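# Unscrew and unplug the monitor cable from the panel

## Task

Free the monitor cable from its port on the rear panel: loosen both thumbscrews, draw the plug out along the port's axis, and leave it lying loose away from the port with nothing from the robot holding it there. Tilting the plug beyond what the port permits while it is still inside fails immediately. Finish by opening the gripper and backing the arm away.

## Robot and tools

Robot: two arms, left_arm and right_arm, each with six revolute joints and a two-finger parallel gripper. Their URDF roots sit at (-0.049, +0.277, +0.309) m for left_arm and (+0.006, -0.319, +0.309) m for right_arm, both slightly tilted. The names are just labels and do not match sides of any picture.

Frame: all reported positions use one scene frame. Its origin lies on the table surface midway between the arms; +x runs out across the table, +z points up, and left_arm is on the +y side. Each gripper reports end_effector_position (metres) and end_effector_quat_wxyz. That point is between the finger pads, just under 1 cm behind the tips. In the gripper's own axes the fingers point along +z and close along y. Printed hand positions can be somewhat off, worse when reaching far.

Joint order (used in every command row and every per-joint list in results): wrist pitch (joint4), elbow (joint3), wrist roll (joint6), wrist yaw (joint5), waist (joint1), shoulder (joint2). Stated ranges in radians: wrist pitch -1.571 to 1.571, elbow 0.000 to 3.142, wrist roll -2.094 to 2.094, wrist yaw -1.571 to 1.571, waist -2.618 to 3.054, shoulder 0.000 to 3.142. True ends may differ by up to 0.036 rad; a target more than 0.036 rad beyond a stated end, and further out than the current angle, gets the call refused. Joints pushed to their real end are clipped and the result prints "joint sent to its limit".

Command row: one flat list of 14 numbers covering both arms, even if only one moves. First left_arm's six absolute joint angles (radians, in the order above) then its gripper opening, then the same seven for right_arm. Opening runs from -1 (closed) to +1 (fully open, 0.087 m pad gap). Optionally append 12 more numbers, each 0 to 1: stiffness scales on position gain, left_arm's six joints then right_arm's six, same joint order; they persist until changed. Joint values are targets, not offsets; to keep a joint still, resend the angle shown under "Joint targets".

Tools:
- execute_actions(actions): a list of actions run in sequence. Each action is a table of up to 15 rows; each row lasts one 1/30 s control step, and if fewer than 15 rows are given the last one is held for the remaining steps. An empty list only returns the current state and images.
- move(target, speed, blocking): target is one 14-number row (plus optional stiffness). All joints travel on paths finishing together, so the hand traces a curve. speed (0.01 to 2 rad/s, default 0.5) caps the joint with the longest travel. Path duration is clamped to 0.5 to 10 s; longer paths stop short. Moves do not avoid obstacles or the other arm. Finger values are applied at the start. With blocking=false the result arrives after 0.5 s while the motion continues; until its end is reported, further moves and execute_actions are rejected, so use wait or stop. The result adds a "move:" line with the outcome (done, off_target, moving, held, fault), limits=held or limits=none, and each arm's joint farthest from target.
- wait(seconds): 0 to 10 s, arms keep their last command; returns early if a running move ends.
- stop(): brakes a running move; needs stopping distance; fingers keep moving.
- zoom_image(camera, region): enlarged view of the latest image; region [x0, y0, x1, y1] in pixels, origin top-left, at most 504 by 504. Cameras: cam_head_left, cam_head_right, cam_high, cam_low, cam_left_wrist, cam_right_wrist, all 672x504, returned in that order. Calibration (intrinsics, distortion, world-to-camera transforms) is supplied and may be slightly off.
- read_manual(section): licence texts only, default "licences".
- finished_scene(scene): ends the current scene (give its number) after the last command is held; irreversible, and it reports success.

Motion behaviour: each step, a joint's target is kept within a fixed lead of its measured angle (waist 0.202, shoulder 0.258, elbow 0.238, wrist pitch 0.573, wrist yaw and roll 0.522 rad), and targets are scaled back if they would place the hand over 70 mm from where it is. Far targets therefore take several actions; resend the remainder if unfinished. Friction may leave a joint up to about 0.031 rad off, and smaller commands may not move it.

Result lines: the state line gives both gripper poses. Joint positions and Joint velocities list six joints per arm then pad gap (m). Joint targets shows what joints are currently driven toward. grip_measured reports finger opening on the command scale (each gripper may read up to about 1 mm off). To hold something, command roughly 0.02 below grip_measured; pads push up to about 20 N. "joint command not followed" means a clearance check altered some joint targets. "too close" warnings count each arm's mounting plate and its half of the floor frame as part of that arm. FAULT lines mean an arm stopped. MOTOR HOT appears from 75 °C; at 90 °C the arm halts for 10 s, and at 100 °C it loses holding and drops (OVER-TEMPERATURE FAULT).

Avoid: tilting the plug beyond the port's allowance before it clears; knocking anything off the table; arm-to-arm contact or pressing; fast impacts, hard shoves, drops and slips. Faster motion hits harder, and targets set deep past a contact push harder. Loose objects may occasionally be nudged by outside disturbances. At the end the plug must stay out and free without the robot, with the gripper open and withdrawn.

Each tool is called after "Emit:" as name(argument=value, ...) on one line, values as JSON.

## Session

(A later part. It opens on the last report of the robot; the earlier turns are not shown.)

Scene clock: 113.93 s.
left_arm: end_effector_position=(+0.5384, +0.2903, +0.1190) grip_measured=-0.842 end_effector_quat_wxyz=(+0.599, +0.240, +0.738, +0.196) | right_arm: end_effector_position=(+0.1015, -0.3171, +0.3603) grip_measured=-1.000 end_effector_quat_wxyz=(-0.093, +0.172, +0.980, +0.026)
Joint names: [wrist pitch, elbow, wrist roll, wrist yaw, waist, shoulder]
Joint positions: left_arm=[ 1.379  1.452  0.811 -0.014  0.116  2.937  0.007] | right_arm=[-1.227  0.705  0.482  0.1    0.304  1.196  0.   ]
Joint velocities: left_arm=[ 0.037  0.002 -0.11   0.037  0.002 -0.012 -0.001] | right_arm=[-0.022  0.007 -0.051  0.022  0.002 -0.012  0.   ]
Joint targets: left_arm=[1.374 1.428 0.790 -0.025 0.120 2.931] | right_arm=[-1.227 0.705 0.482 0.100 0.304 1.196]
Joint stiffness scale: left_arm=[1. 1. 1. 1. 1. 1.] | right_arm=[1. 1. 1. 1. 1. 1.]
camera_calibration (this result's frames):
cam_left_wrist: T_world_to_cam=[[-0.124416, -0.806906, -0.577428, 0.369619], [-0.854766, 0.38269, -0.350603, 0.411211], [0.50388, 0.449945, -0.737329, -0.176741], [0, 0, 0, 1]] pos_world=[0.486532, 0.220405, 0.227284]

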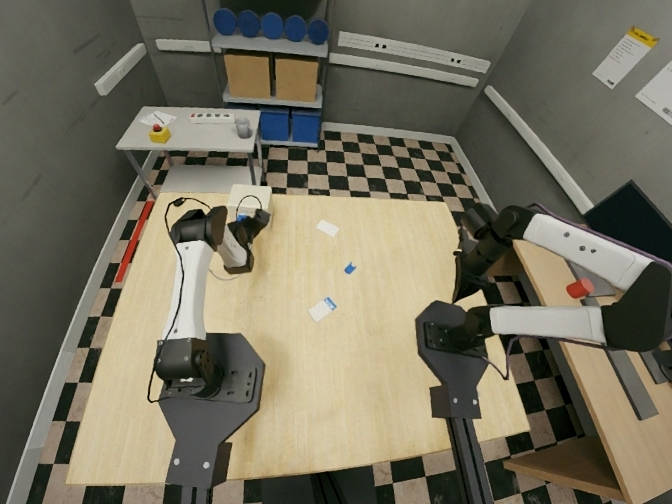

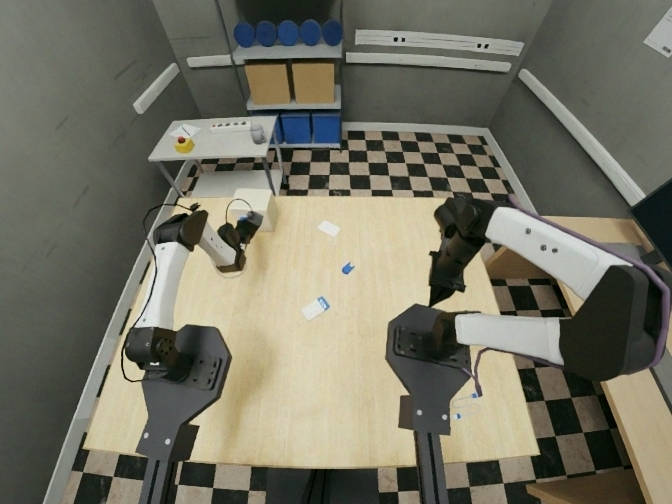

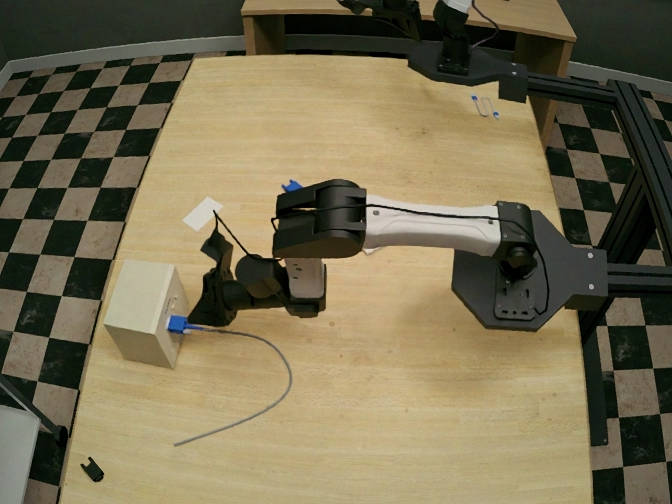

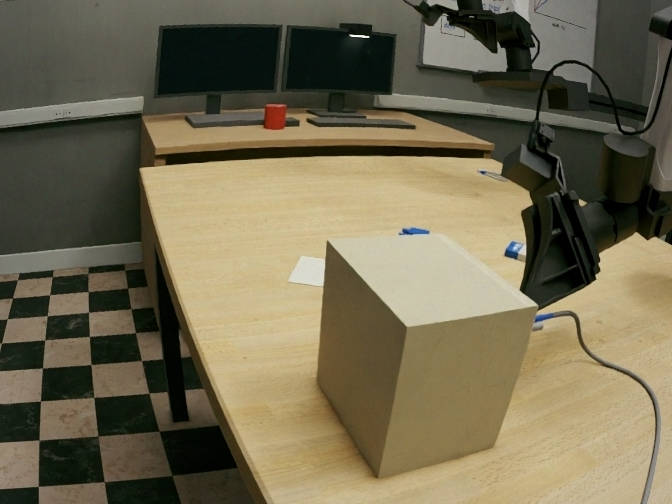

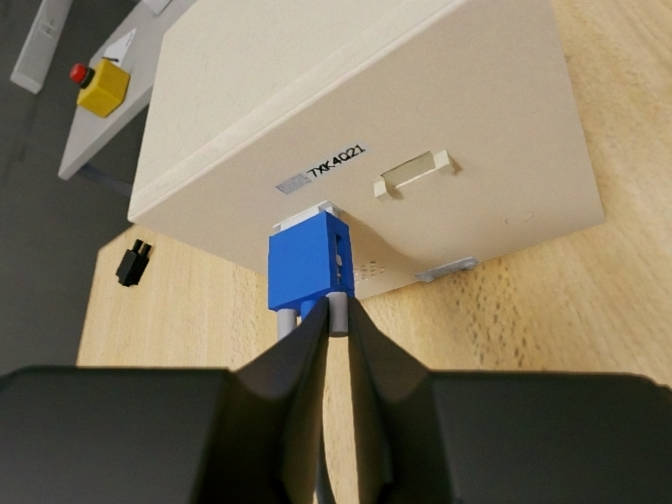

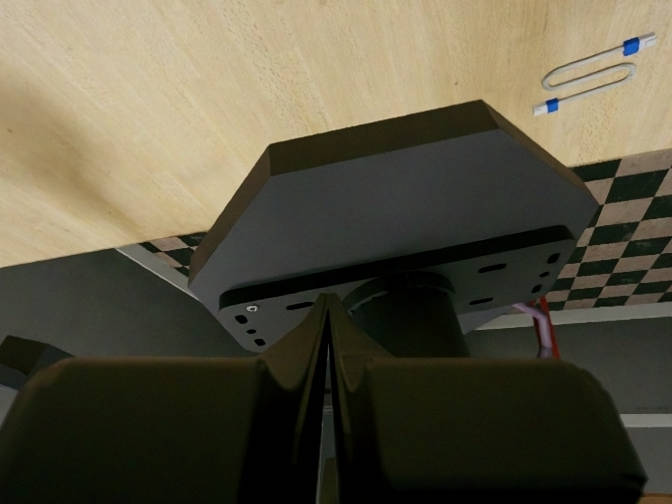

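Emit:
execute_actions(actions=[[[1.368,1.412,0.58,-0.066,0.12,2.909,-0.86,-1.227,0.705,0.482,0.1,0.304,1.196,-1]],[[1.364,1.400,0.37,-0.112,0.12,2.893,-0.86,-1.227,0.705,0.482,0.1,0.304,1.196,-1]]])

Emit:
zoom_image(camera="cam_left_wrist", region=[200, 180, 440, 420])

Scene clock: 115.70 s.
left_arm: end_effector_position=(+0.5383, +0.2916, +0.1206) grip_measured=-0.844 end_effector_quat_wxyz=(+0.618, +0.055, +0.778, +0.097) | right_arm: end_effector_position=(+0.1015, -0.3171, +0.3603) grip_measured=-1.000 end_effector_quat_wxyz=(-0.093, +0.172, +0.980, +0.026)
Joint names: [wrist pitch, elbow, wrist roll, wrist yaw, waist, shoulder]
Joint positions: left_arm=[ 1.36   1.435  0.388 -0.094  0.118  2.9    0.007] | right_arm=[-1.227  0.705  0.482  0.1    0.304  1.196  0.   ]
Joint velocities: left_arm=[ 0.037  0.002 -0.037 -0.037  0.002 -0.027 -0.   ] | right_arm=[-0.051  0.002 -0.051 -0.022  0.007  0.007  0.   ]
Joint targets: left_arm=[1.364 1.400 0.370 -0.112 0.120 2.893] | right_arm=[-1.227 0.705 0.482 0.100 0.304 1.196]
Joint stiffness scale: left_arm=[1. 1. 1. 1. 1. 1.] | right_arm=[1. 1. 1. 1. 1. 1.]
camera_calibration (this result's frames):
cam_left_wrist: T_world_to_cam=[[0.0292739, -0.975399, -0.218494, 0.294679], [-0.892044, 0.0731321, -0.445992, 0.53305], [0.451, 0.207962, -0.867958, -0.0613094], [0, 0, 0, 1]] pos_world=[0.494528, 0.261197, 0.248908]

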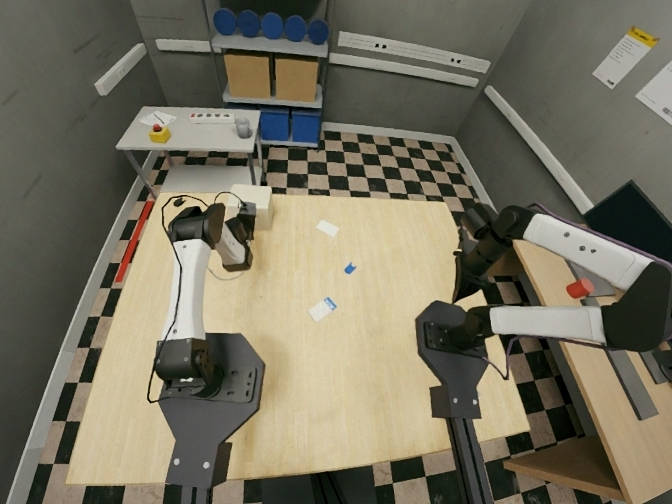

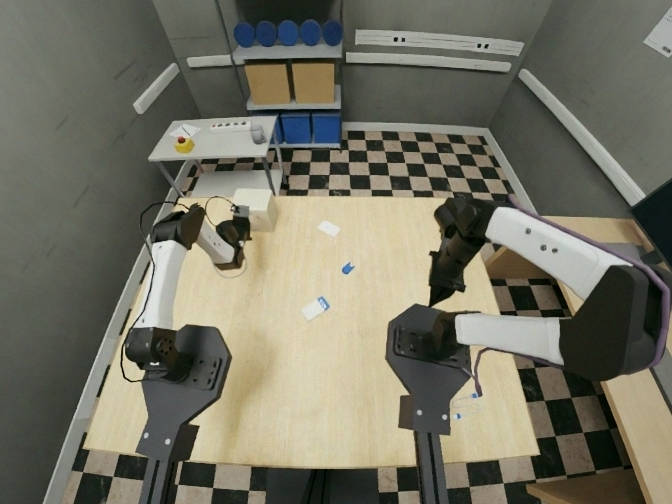

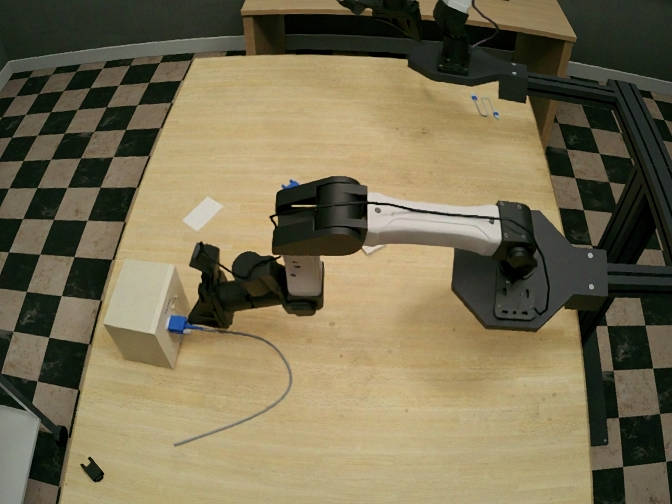

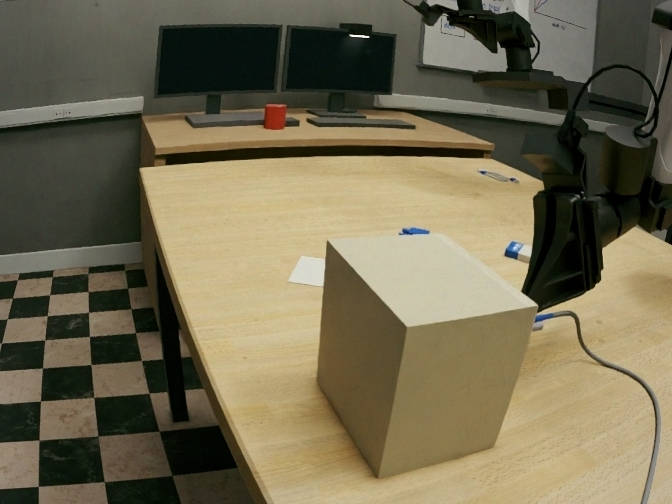

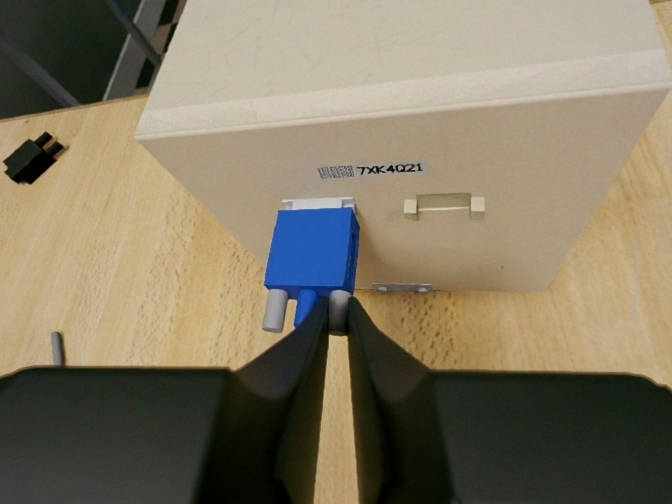

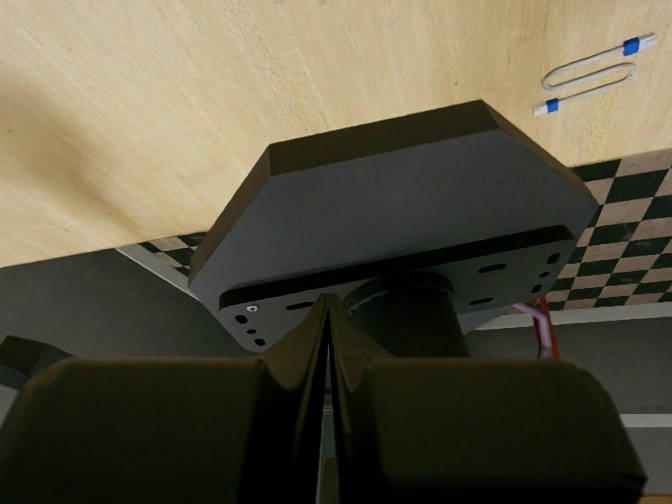

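Region (200, 180, 440, 420) of cam_left_wrist's 672x504 image, scaled by 2.100, with more detail than that image has.

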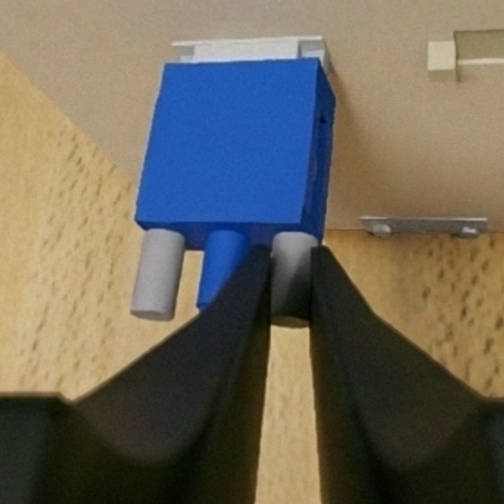

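Emit:
execute_actions(actions=[[[1.36,1.435,0.39,-0.094,0.12,2.905,-0.75,-1.227,0.705,0.482,0.1,0.304,1.196,-1],[1.36,1.435,0.39,-0.094,0.12,2.905,-0.75,-1.227,0.705,0.482,0.1,0.304,1.196,-1],[1.36,1.435,0.39,-0.094,0.12,2.905,-0.75,-1.227,0.705,0.482,0.1,0.304,1.196,-1],[1.36,1.435,0.39,-0.094,0.12,2.905,-0.75,-1.227,0.705,0.482,0.1,0.304,1.196,-1],[1.36,1.435,0.39,-0.094,0.12,2.905,-0.75,-1.227,0.705,0.482,0.1,0.304,1.196,-1],[1.388,1.465,0.8,-0.005,0.12,2.955,-0.72,-1.227,0.705,0.482,0.1,0.304,1.196,-1]],[[1.405,1.495,1.2,0.04,0.12,3.008,-0.72,-1.227,0.705,0.482,0.1,0.304,1.196,-1],[1.405,1.495,1.2,0.04,0.12,3.008,-0.72,-1.227,0.705,0.482,0.1,0.304,1.196,-1],[1.405,1.495,1.2,0.04,0.12,3.008,-0.72,-1.227,0.705,0.482,0.1,0.304,1.196,-1],[1.405,1.495,1.2,0.04,0.12,3.008,-0.72,-1.227,0.705,0.482,0.1,0.304,1.196,-1],[1.405,1.495,1.2,0.04,0.12,3.008,-0.72,-1.227,0.705,0.482,0.1,0.304,1.196,-1],[1.405,1.495,1.2,0.04,0.12,3.008,-0.72,-1.227,0.705,0.482,0.1,0.304,1.196,-1],[1.405,1.495,1.2,0.04,0.12,3.008,-0.72,-1.227,0.705,0.482,0.1,0.304,1.196,-1],[1.425,1.539,1.53,0.055,0.12,3.068,-0.72,-1.227,0.705,0.482,0.1,0.304,1.196,-1]],[[1.435,1.584,1.86,0.045,0.12,3.125,-0.72,-1.227,0.705,0.482,0.1,0.304,1.196,-1]]])

Scene clock: 118.40 s.
left_arm: end_effector_position=(+0.5370, +0.2908, +0.1145) grip_measured=-0.720 end_effector_quat_wxyz=(+0.446, +0.576, +0.507, +0.460) | right_arm: end_effector_position=(+0.1015, -0.3171, +0.3603) grip_measured=-1.000 end_effector_quat_wxyz=(-0.093, +0.172, +0.980, +0.026)
Joint names: [wrist pitch, elbow, wrist roll, wrist yaw, waist, shoulder]
Joint positions: left_arm=[1.449 1.569 1.838 0.041 0.117 3.106 0.012] | right_arm=[-1.227  0.705  0.482  0.1    0.304  1.196  0.   ]
Joint velocities: left_arm=[-0.037 -0.007  0.066  0.007  0.007 -0.007 -0.   ] | right_arm=[-0.11  -0.007 -0.022 -0.066 -0.002  0.002  0.   ]
Joint targets: left_arm=[1.435 1.584 1.860 0.045 0.120 3.125] | right_arm=[-1.227 0.705 0.482 0.100 0.304 1.196]
Joint stiffness scale: left_arm=[1. 1. 1. 1. 1. 1.] | right_arm=[1. 1. 1. 1. 1. 1.]
camera_calibration (this result's frames):
cam_left_wrist: T_world_to_cam=[[-0.178183, 0.0882851, -0.980029, 0.181883], [-0.710528, 0.677472, 0.190214, 0.183128], [0.680735, 0.730231, -0.057985, -0.433846], [0, 0, 0, 1]] pos_world=[0.45786, 0.176686, 0.118261]

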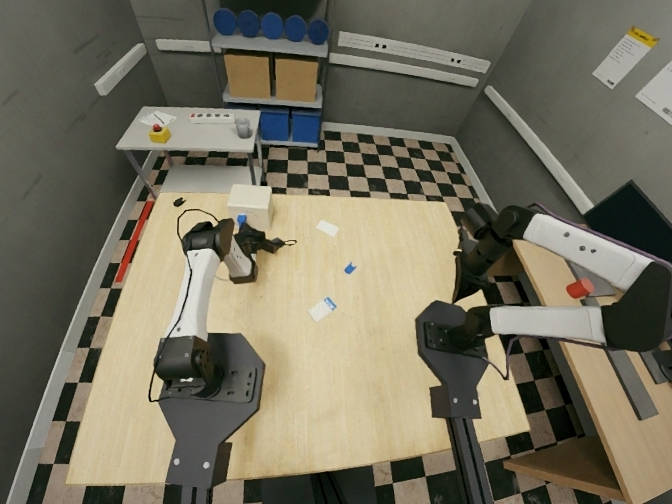

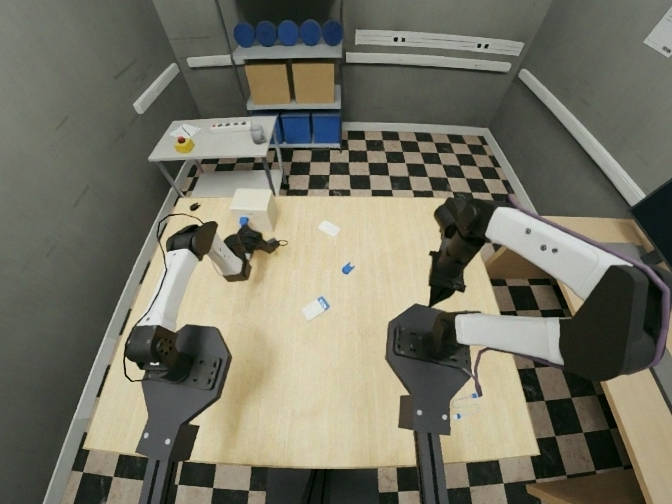

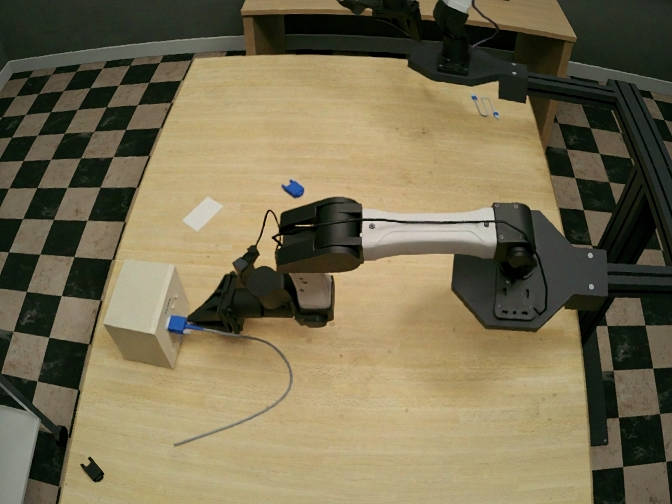

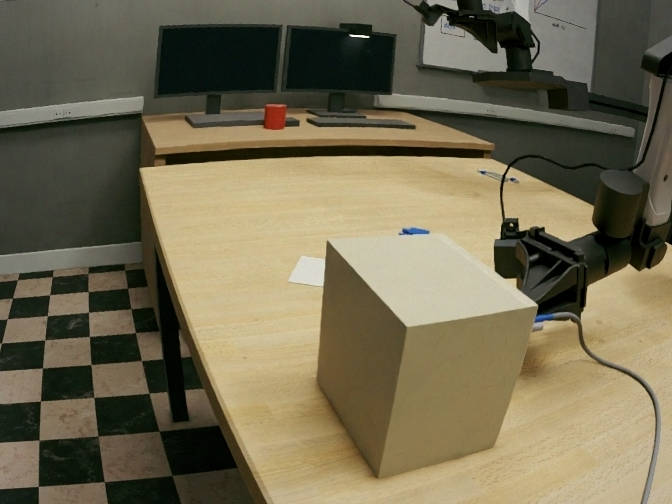

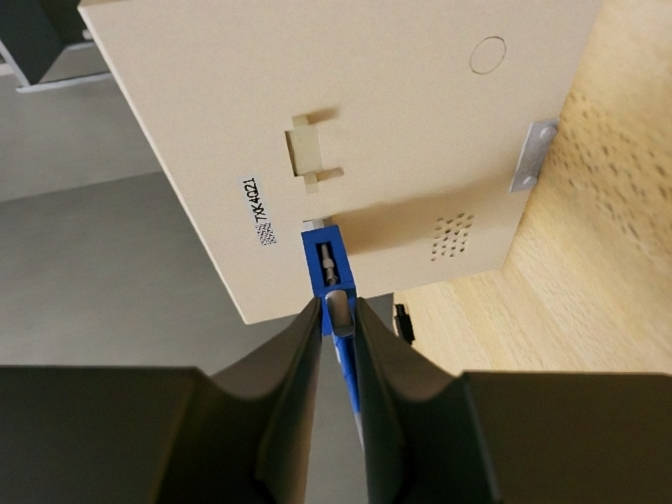

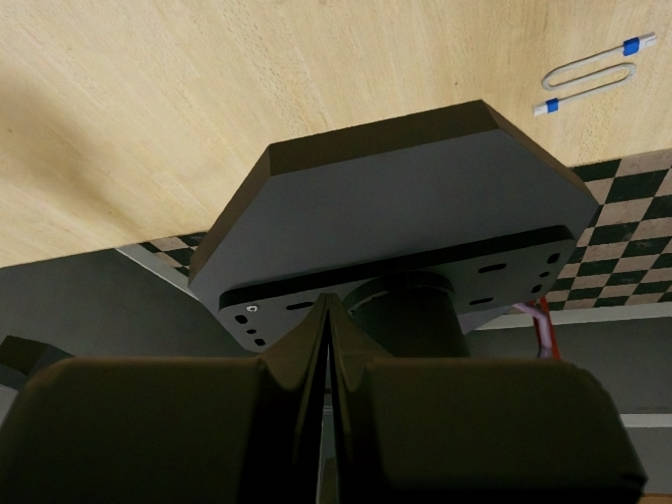

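Emit:
zoom_image(camera="cam_left_wrist", region=[270, 210, 400, 340])

Region (270, 210, 400, 340) of cam_left_wrist's 672x504 image, scaled by 3.877, with more detail than that image has.

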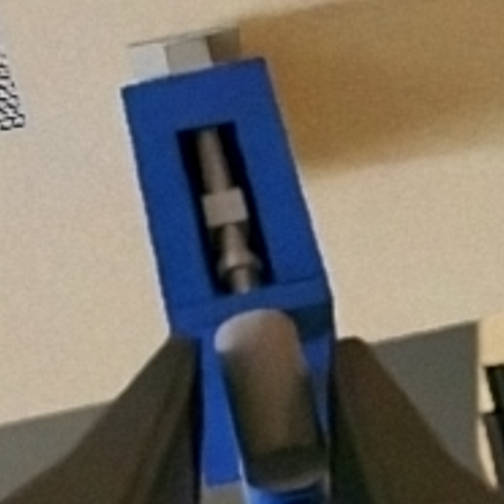

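Emit:
execute_actions(actions=[[[1.42,1.565,1.85,0.045,0.12,3.11,-0.86,-1.227,0.705,0.482,0.1,0.304,1.196,-1]],[[1.404,1.507,1.52,0.052,0.12,3.038,-0.86,-1.227,0.705,0.482,0.1,0.304,1.196,-1]],[[1.388,1.462,1.14,0.025,0.12,2.979,-0.86,-1.227,0.705,0.482,0.1,0.304,1.196,-1]],[[1.374,1.432,0.76,-0.03,0.12,2.929,-0.86,-1.227,0.705,0.482,0.1,0.304,1.196,-1]],[[1.364,1.412,0.37,-0.112,0.12,2.893,-0.86,-1.227,0.705,0.482,0.1,0.304,1.196,-1]],[[1.36,1.435,0.39,-0.094,0.12,2.905,-0.75,-1.227,0.705,0.482,0.1,0.304,1.196,-1],[1.36,1.435,0.39,-0.094,0.12,2.905,-0.75,-1.227,0.705,0.482,0.1,0.304,1.196,-1],[1.36,1.435,0.39,-0.094,0.12,2.905,-0.75,-1.227,0.705,0.482,0.1,0.304,1.196,-1],[1.36,1.435,0.39,-0.094,0.12,2.905,-0.75,-1.227,0.705,0.482,0.1,0.304,1.196,-1],[1.36,1.435,0.39,-0.094,0.12,2.905,-0.75,-1.227,0.705,0.482,0.1,0.304,1.196,-1],[1.385,1.465,0.8,-0.005,0.12,2.955,-0.72,-1.227,0.705,0.482,0.1,0.304,1.196,-1]],[[1.405,1.515,1.35,0.05,0.12,3.035,-0.72,-1.227,0.705,0.482,0.1,0.304,1.196,-1]],[[1.42,1.584,1.86,0.045,0.12,3.125,-0.72,-1.227,0.705,0.482,0.1,0.304,1.196,-1]],[[1.42,1.565,1.85,0.045,0.12,3.11,-0.86,-1.227,0.705,0.482,0.1,0.304,1.196,-1]],[[1.404,1.507,1.52,0.052,0.12,3.038,-0.86,-1.227,0.705,0.482,0.1,0.304,1.196,-1]],[[1.388,1.462,1.14,0.025,0.12,2.979,-0.86,-1.227,0.705,0.482,0.1,0.304,1.196,-1]],[[1.374,1.432,0.76,-0.03,0.12,2.929,-0.86,-1.227,0.705,0.482,0.1,0.304,1.196,-1]],[[1.364,1.412,0.37,-0.112,0.12,2.893,-0.86,-1.227,0.705,0.482,0.1,0.304,1.196,-1]],[[1.36,1.435,0.39,-0.094,0.12,2.905,-0.75,-1.227,0.705,0.482,0.1,0.304,1.196,-1],[1.36,1.435,0.39,-0.094,0.12,2.905,-0.75,-1.227,0.705,0.482,0.1,0.304,1.196,-1],[1.36,1.435,0.39,-0.094,0.12,2.905,-0.75,-1.227,0.705,0.482,0.1,0.304,1.196,-1],[1.36,1.435,0.39,-0.094,0.12,2.905,-0.75,-1.227,0.705,0.482,0.1,0.304,1.196,-1],[1.36,1.435,0.39,-0.094,0.12,2.905,-0.75,-1.227,0.705,0.482,0.1,0.304,1.196,-1],[1.385,1.465,0.8,-0.005,0.12,2.955,-0.72,-1.227,0.705,0.482,0.1,0.304,1.196,-1]],[[1.405,1.515,1.35,0.05,0.12,3.035,-0.72,-1.227,0.705,0.482,0.1,0.304,1.196,-1]],[[1.42,1.584,1.86,0.045,0.12,3.125,-0.72,-1.227,0.705,0.482,0.1,0.304,1.196,-1]]])

Emit:
zoom_image(camera="cam_left_wrist", region=[270, 210, 400, 340])

Scene clock: 127.93 s.
left_arm: end_effector_position=(+0.5371, +0.2904, +0.1130) grip_measured=-0.720 end_effector_quat_wxyz=(+0.446, +0.576, +0.510, +0.457) | right_arm: end_effector_position=(+0.1015, -0.3171, +0.3603) grip_measured=-1.000 end_effector_quat_wxyz=(-0.093, +0.172, +0.980, +0.026)
Joint names: [wrist pitch, elbow, wrist roll, wrist yaw, waist, shoulder]
Joint positions: left_arm=[1.441 1.57  1.834 0.038 0.116 3.106 0.012] | right_arm=[-1.227  0.705  0.482  0.1    0.304  1.196  0.   ]
Joint velocities: left_arm=[ 0.037 -0.017  0.081  0.007  0.007  0.022 -0.001] | right_arm=[-0.007 -0.007  0.037  0.037 -0.002 -0.027  0.   ]
Joint targets: left_arm=[1.420 1.584 1.860 0.045 0.120 3.125] | right_arm=[-1.227 0.705 0.482 0.100 0.304 1.196]
Joint stiffness scale: left_arm=[1. 1. 1. 1. 1. 1.] | right_arm=[1. 1. 1. 1. 1. 1.]
camera_calibration (this result's frames):
cam_left_wrist: T_world_to_cam=[[-0.185011, 0.0838919, -0.979149, 0.185254], [-0.709985, 0.677481, 0.192198, 0.183262], [0.679479, 0.73074, -0.0657794, -0.43225], [0, 0, 0, 1]] pos_world=[0.458092, 0.176165, 0.117736]

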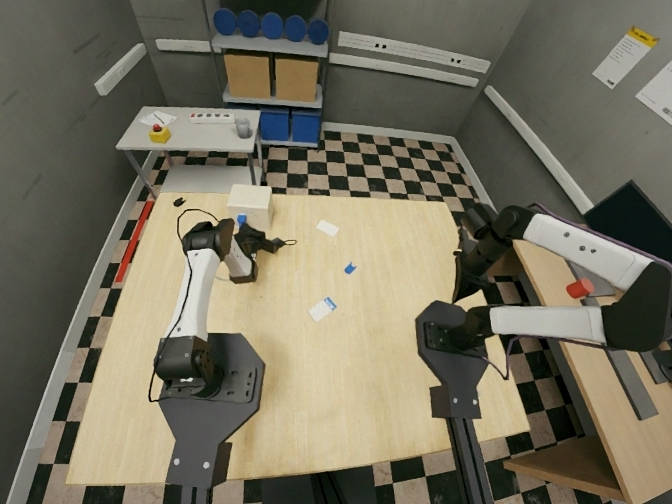

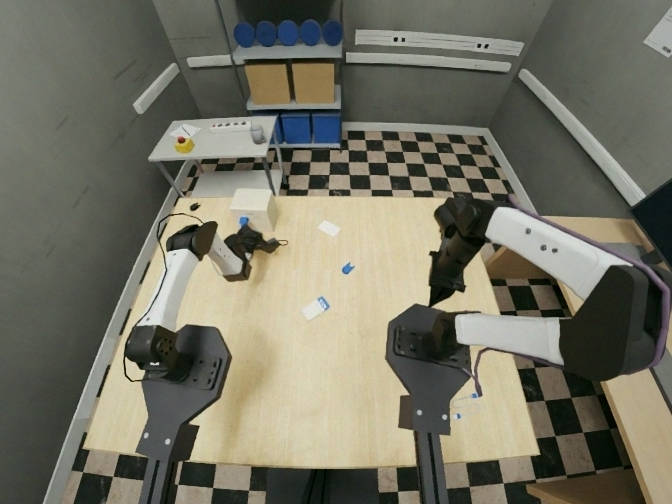

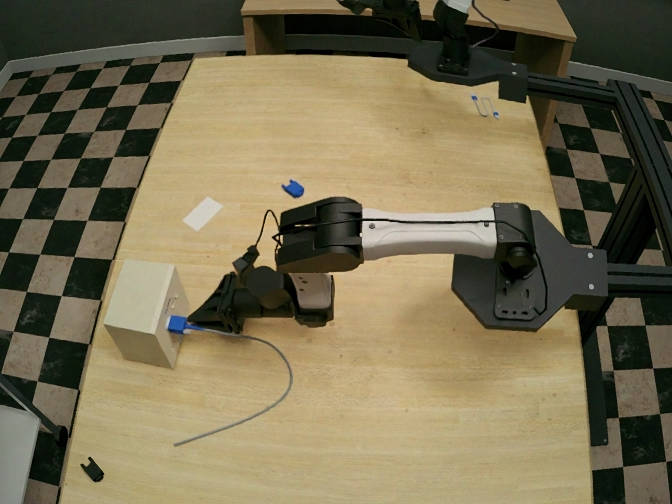

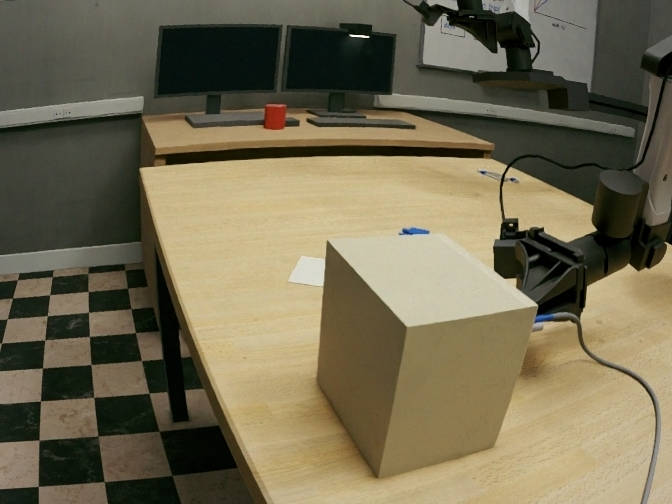

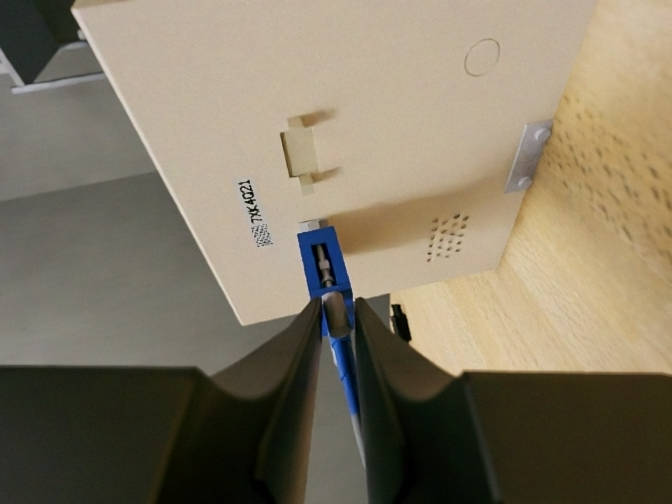

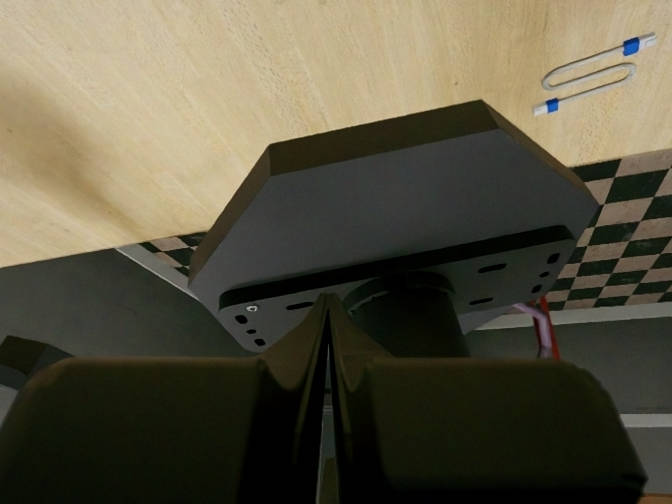

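Region (270, 210, 400, 340) of cam_left_wrist's 672x504 image, scaled by 3.877, with more detail than that image has.

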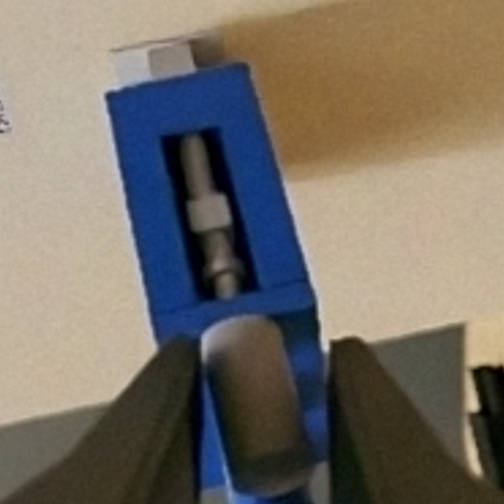

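Emit:
execute_actions(actions=[[[1.43,1.565,1.85,0.045,0.12,3.11,-0.86,-1.227,0.705,0.482,0.1,0.304,1.196,-1]],[[1.404,1.507,1.52,0.052,0.12,3.038,-0.86,-1.227,0.705,0.482,0.1,0.304,1.196,-1]]])

Emit:
zoom_image(camera="cam_left_wrist", region=[270, 210, 400, 340])

Emit:
execute_actions(actions=[[[1.388,1.462,1.14,0.025,0.12,2.979,-0.86,-1.227,0.705,0.482,0.1,0.304,1.196,-1]],[[1.4,1.48,1.15,0.03,0.12,2.99,-0.62,-1.227,0.705,0.482,0.1,0.304,1.196,-1]],[[1.42,1.539,1.53,0.055,0.12,3.068,-0.62,-1.227,0.705,0.482,0.1,0.304,1.196,-1]]])

Emit:
zoom_image(camera="cam_left_wrist", region=[270, 210, 400, 340])

Scene clock: 129.57 s.
left_arm: end_effector_position=(+0.5377, +0.2902, +0.1152) grip_measured=-0.833 end_effector_quat_wxyz=(+0.510, +0.499, +0.587, +0.382) | right_arm: end_effector_position=(+0.1015, -0.3171, +0.3603) grip_measured=-1.000 end_effector_quat_wxyz=(-0.093, +0.172, +0.980, +0.026)
Joint names: [wrist pitch, elbow, wrist roll, wrist yaw, waist, shoulder]
Joint positions: left_arm=[1.426 1.521 1.539 0.05  0.116 3.048 0.007] | right_arm=[-1.227  0.705  0.482  0.1    0.304  1.196  0.   ]
Joint velocities: left_arm=[ 0.022 -0.022 -0.125 -0.022  0.002 -0.007 -0.   ] | right_arm=[ 0.037 -0.002 -0.007 -0.007 -0.002 -0.002  0.   ]
Joint targets: left_arm=[1.404 1.507 1.520 0.052 0.120 3.038] | right_arm=[-1.227 0.705 0.482 0.100 0.304 1.196]
Joint stiffness scale: left_arm=[1. 1. 1. 1. 1. 1.] | right_arm=[1. 1. 1. 1. 1. 1.]
camera_calibration (this result's frames):
cam_left_wrist: T_world_to_cam=[[-0.201122, -0.20886, -0.957041, 0.278658], [-0.737318, 0.675503, 0.00752878, 0.219944], [0.644912, 0.707158, -0.289855, -0.381111], [0, 0, 0, 1]] pos_world=[0.463996, 0.179133, 0.154565]

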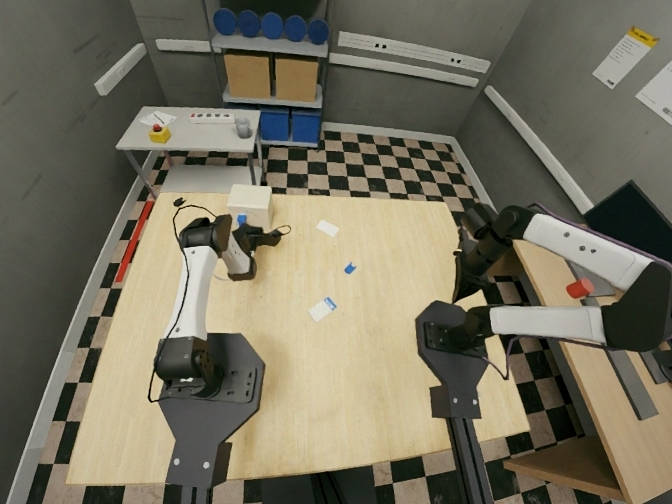

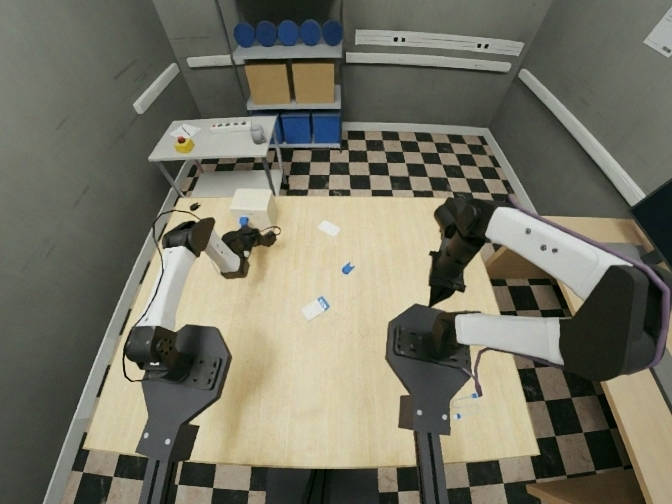

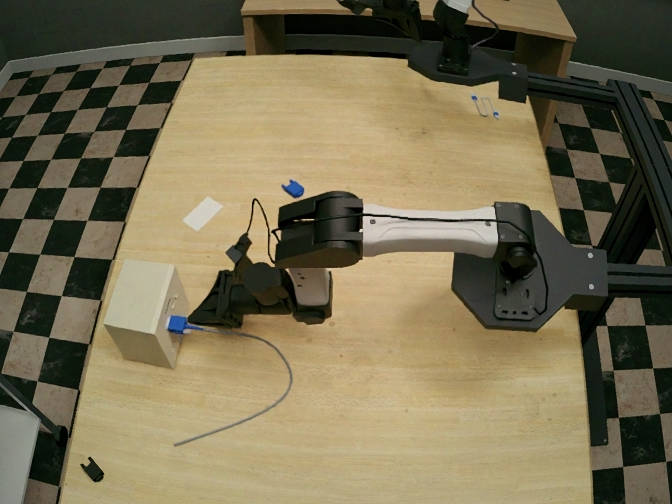

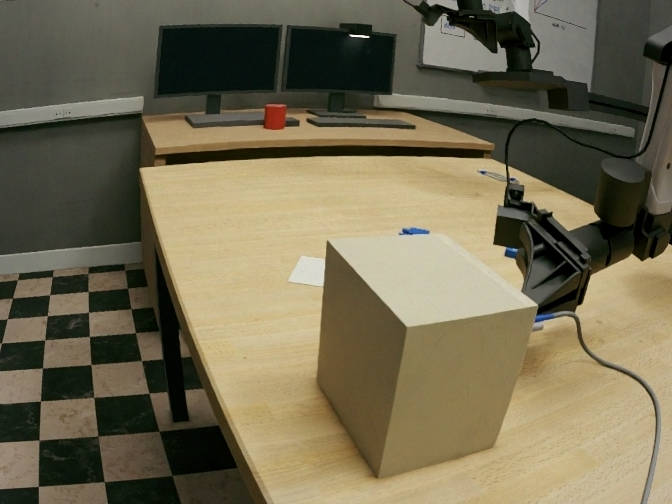

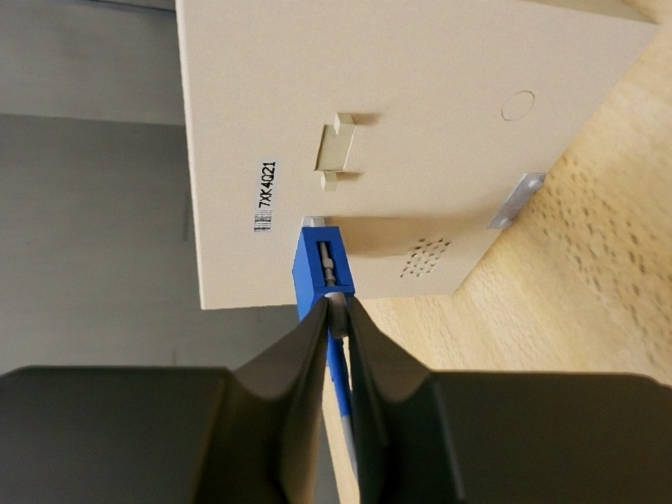

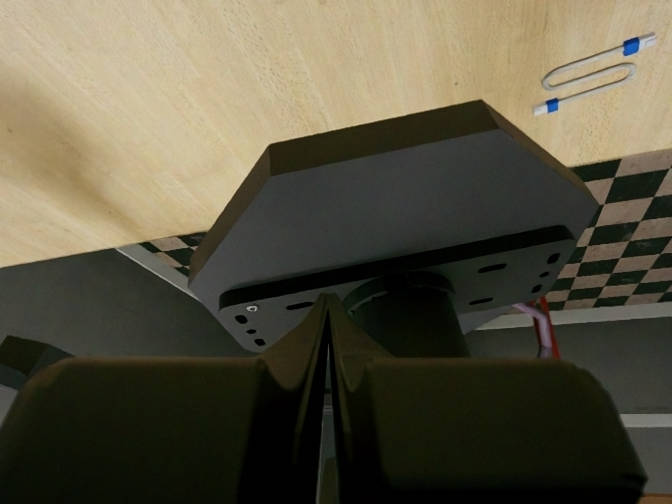

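Region (270, 210, 400, 340) of cam_left_wrist's 672x504 image, scaled by 3.877, with more detail than that image has.

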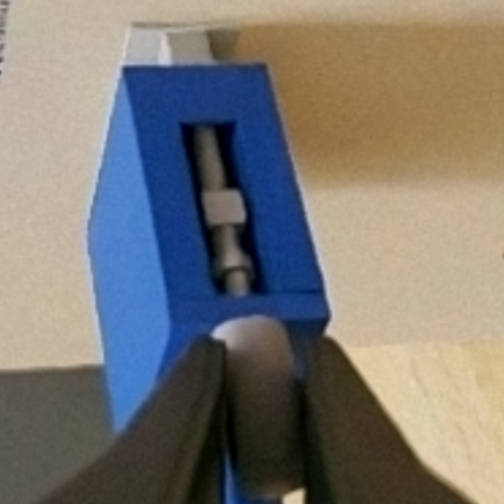

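Scene clock: 131.07 s.
left_arm: end_effector_position=(+0.5369, +0.2909, +0.1136) grip_measured=-0.620 end_effector_quat_wxyz=(+0.514, +0.489, +0.596, +0.377) | right_arm: end_effector_position=(+0.1015, -0.3171, +0.3603) grip_measured=-1.000 end_effector_quat_wxyz=(-0.093, +0.172, +0.980, +0.026)
Joint names: [wrist pitch, elbow, wrist roll, wrist yaw, waist, shoulder]
Joint positions: left_arm=[1.429 1.522 1.51  0.044 0.116 3.051 0.017] | right_arm=[-1.227  0.705  0.482  0.1    0.304  1.196  0.   ]
Joint velocities: left_arm=[ 0.037  0.022  0.183 -0.007  0.002  0.012 -0.001] | right_arm=[-0.081 -0.002  0.007 -0.139  0.002  0.002  0.   ]
Joint targets: left_arm=[1.420 1.539 1.530 0.055 0.120 3.068] | right_arm=[-1.227 0.705 0.482 0.100 0.304 1.196]
Joint stiffness scale: left_arm=[1. 1. 1. 1. 1. 1.] | right_arm=[1. 1. 1. 1. 1. 1.]
camera_calibration (this result's frames):
cam_left_wrist: T_world_to_cam=[[-0.19933, -0.237138, -0.950806, 0.28368], [-0.745148, 0.666823, -0.0100949, 0.227641], [0.636413, 0.706479, -0.309621, -0.374607], [0, 0, 0, 1]] pos_world=[0.464577, 0.180127, 0.156037]

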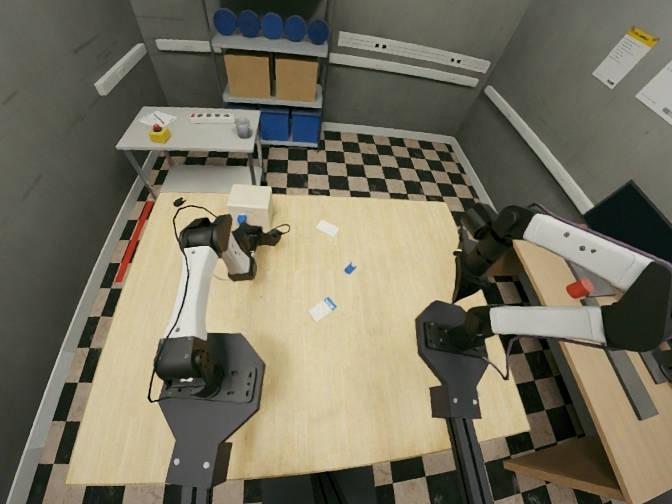

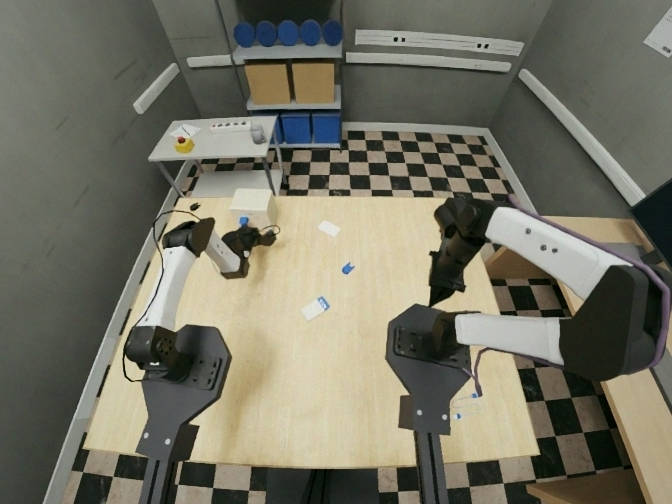

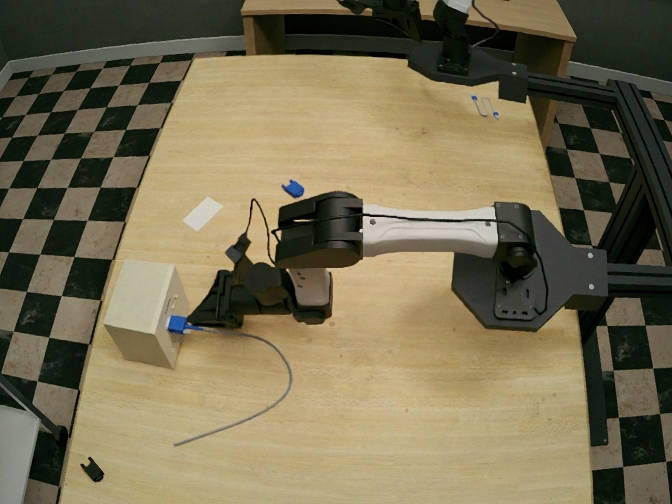

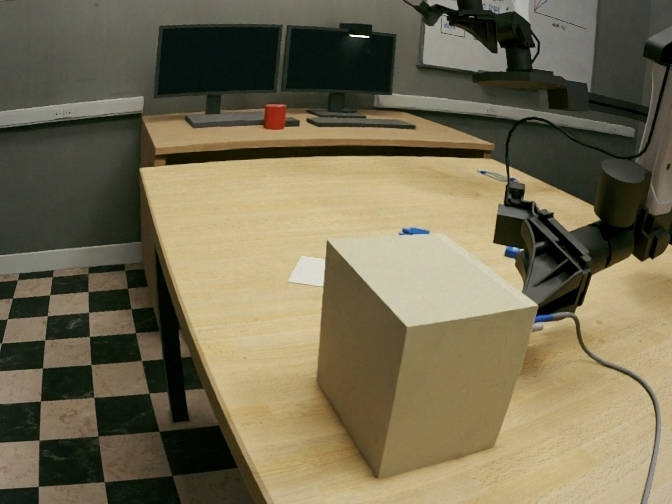

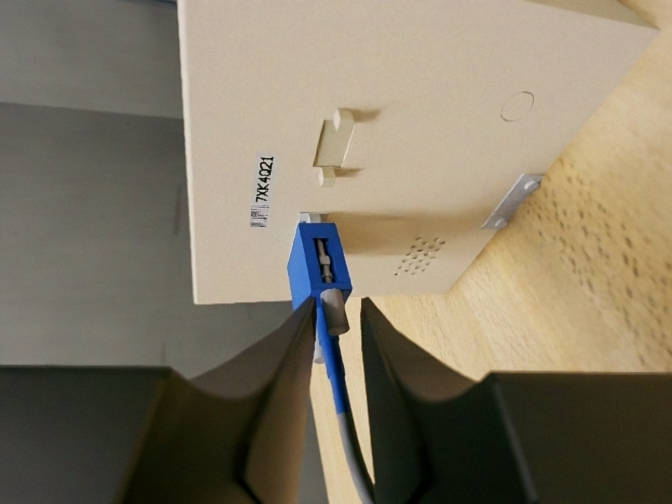

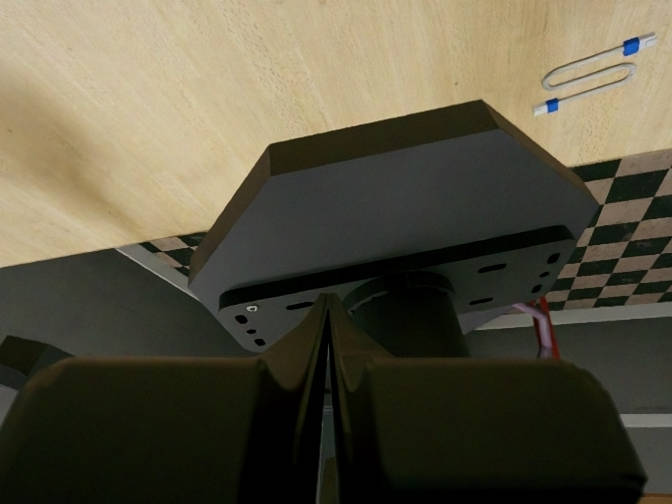

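Region (270, 210, 400, 340) of cam_left_wrist's 672x504 image, scaled by 3.877, with more detail than that image has.

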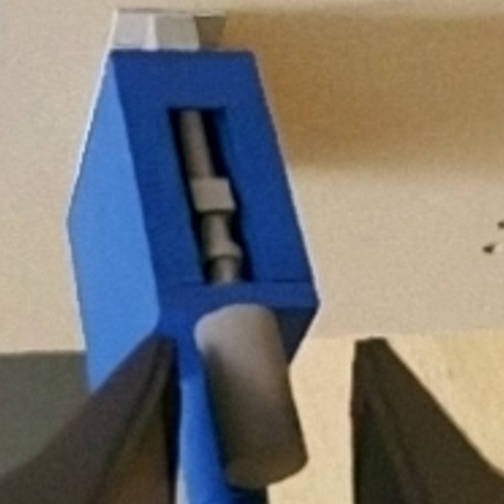

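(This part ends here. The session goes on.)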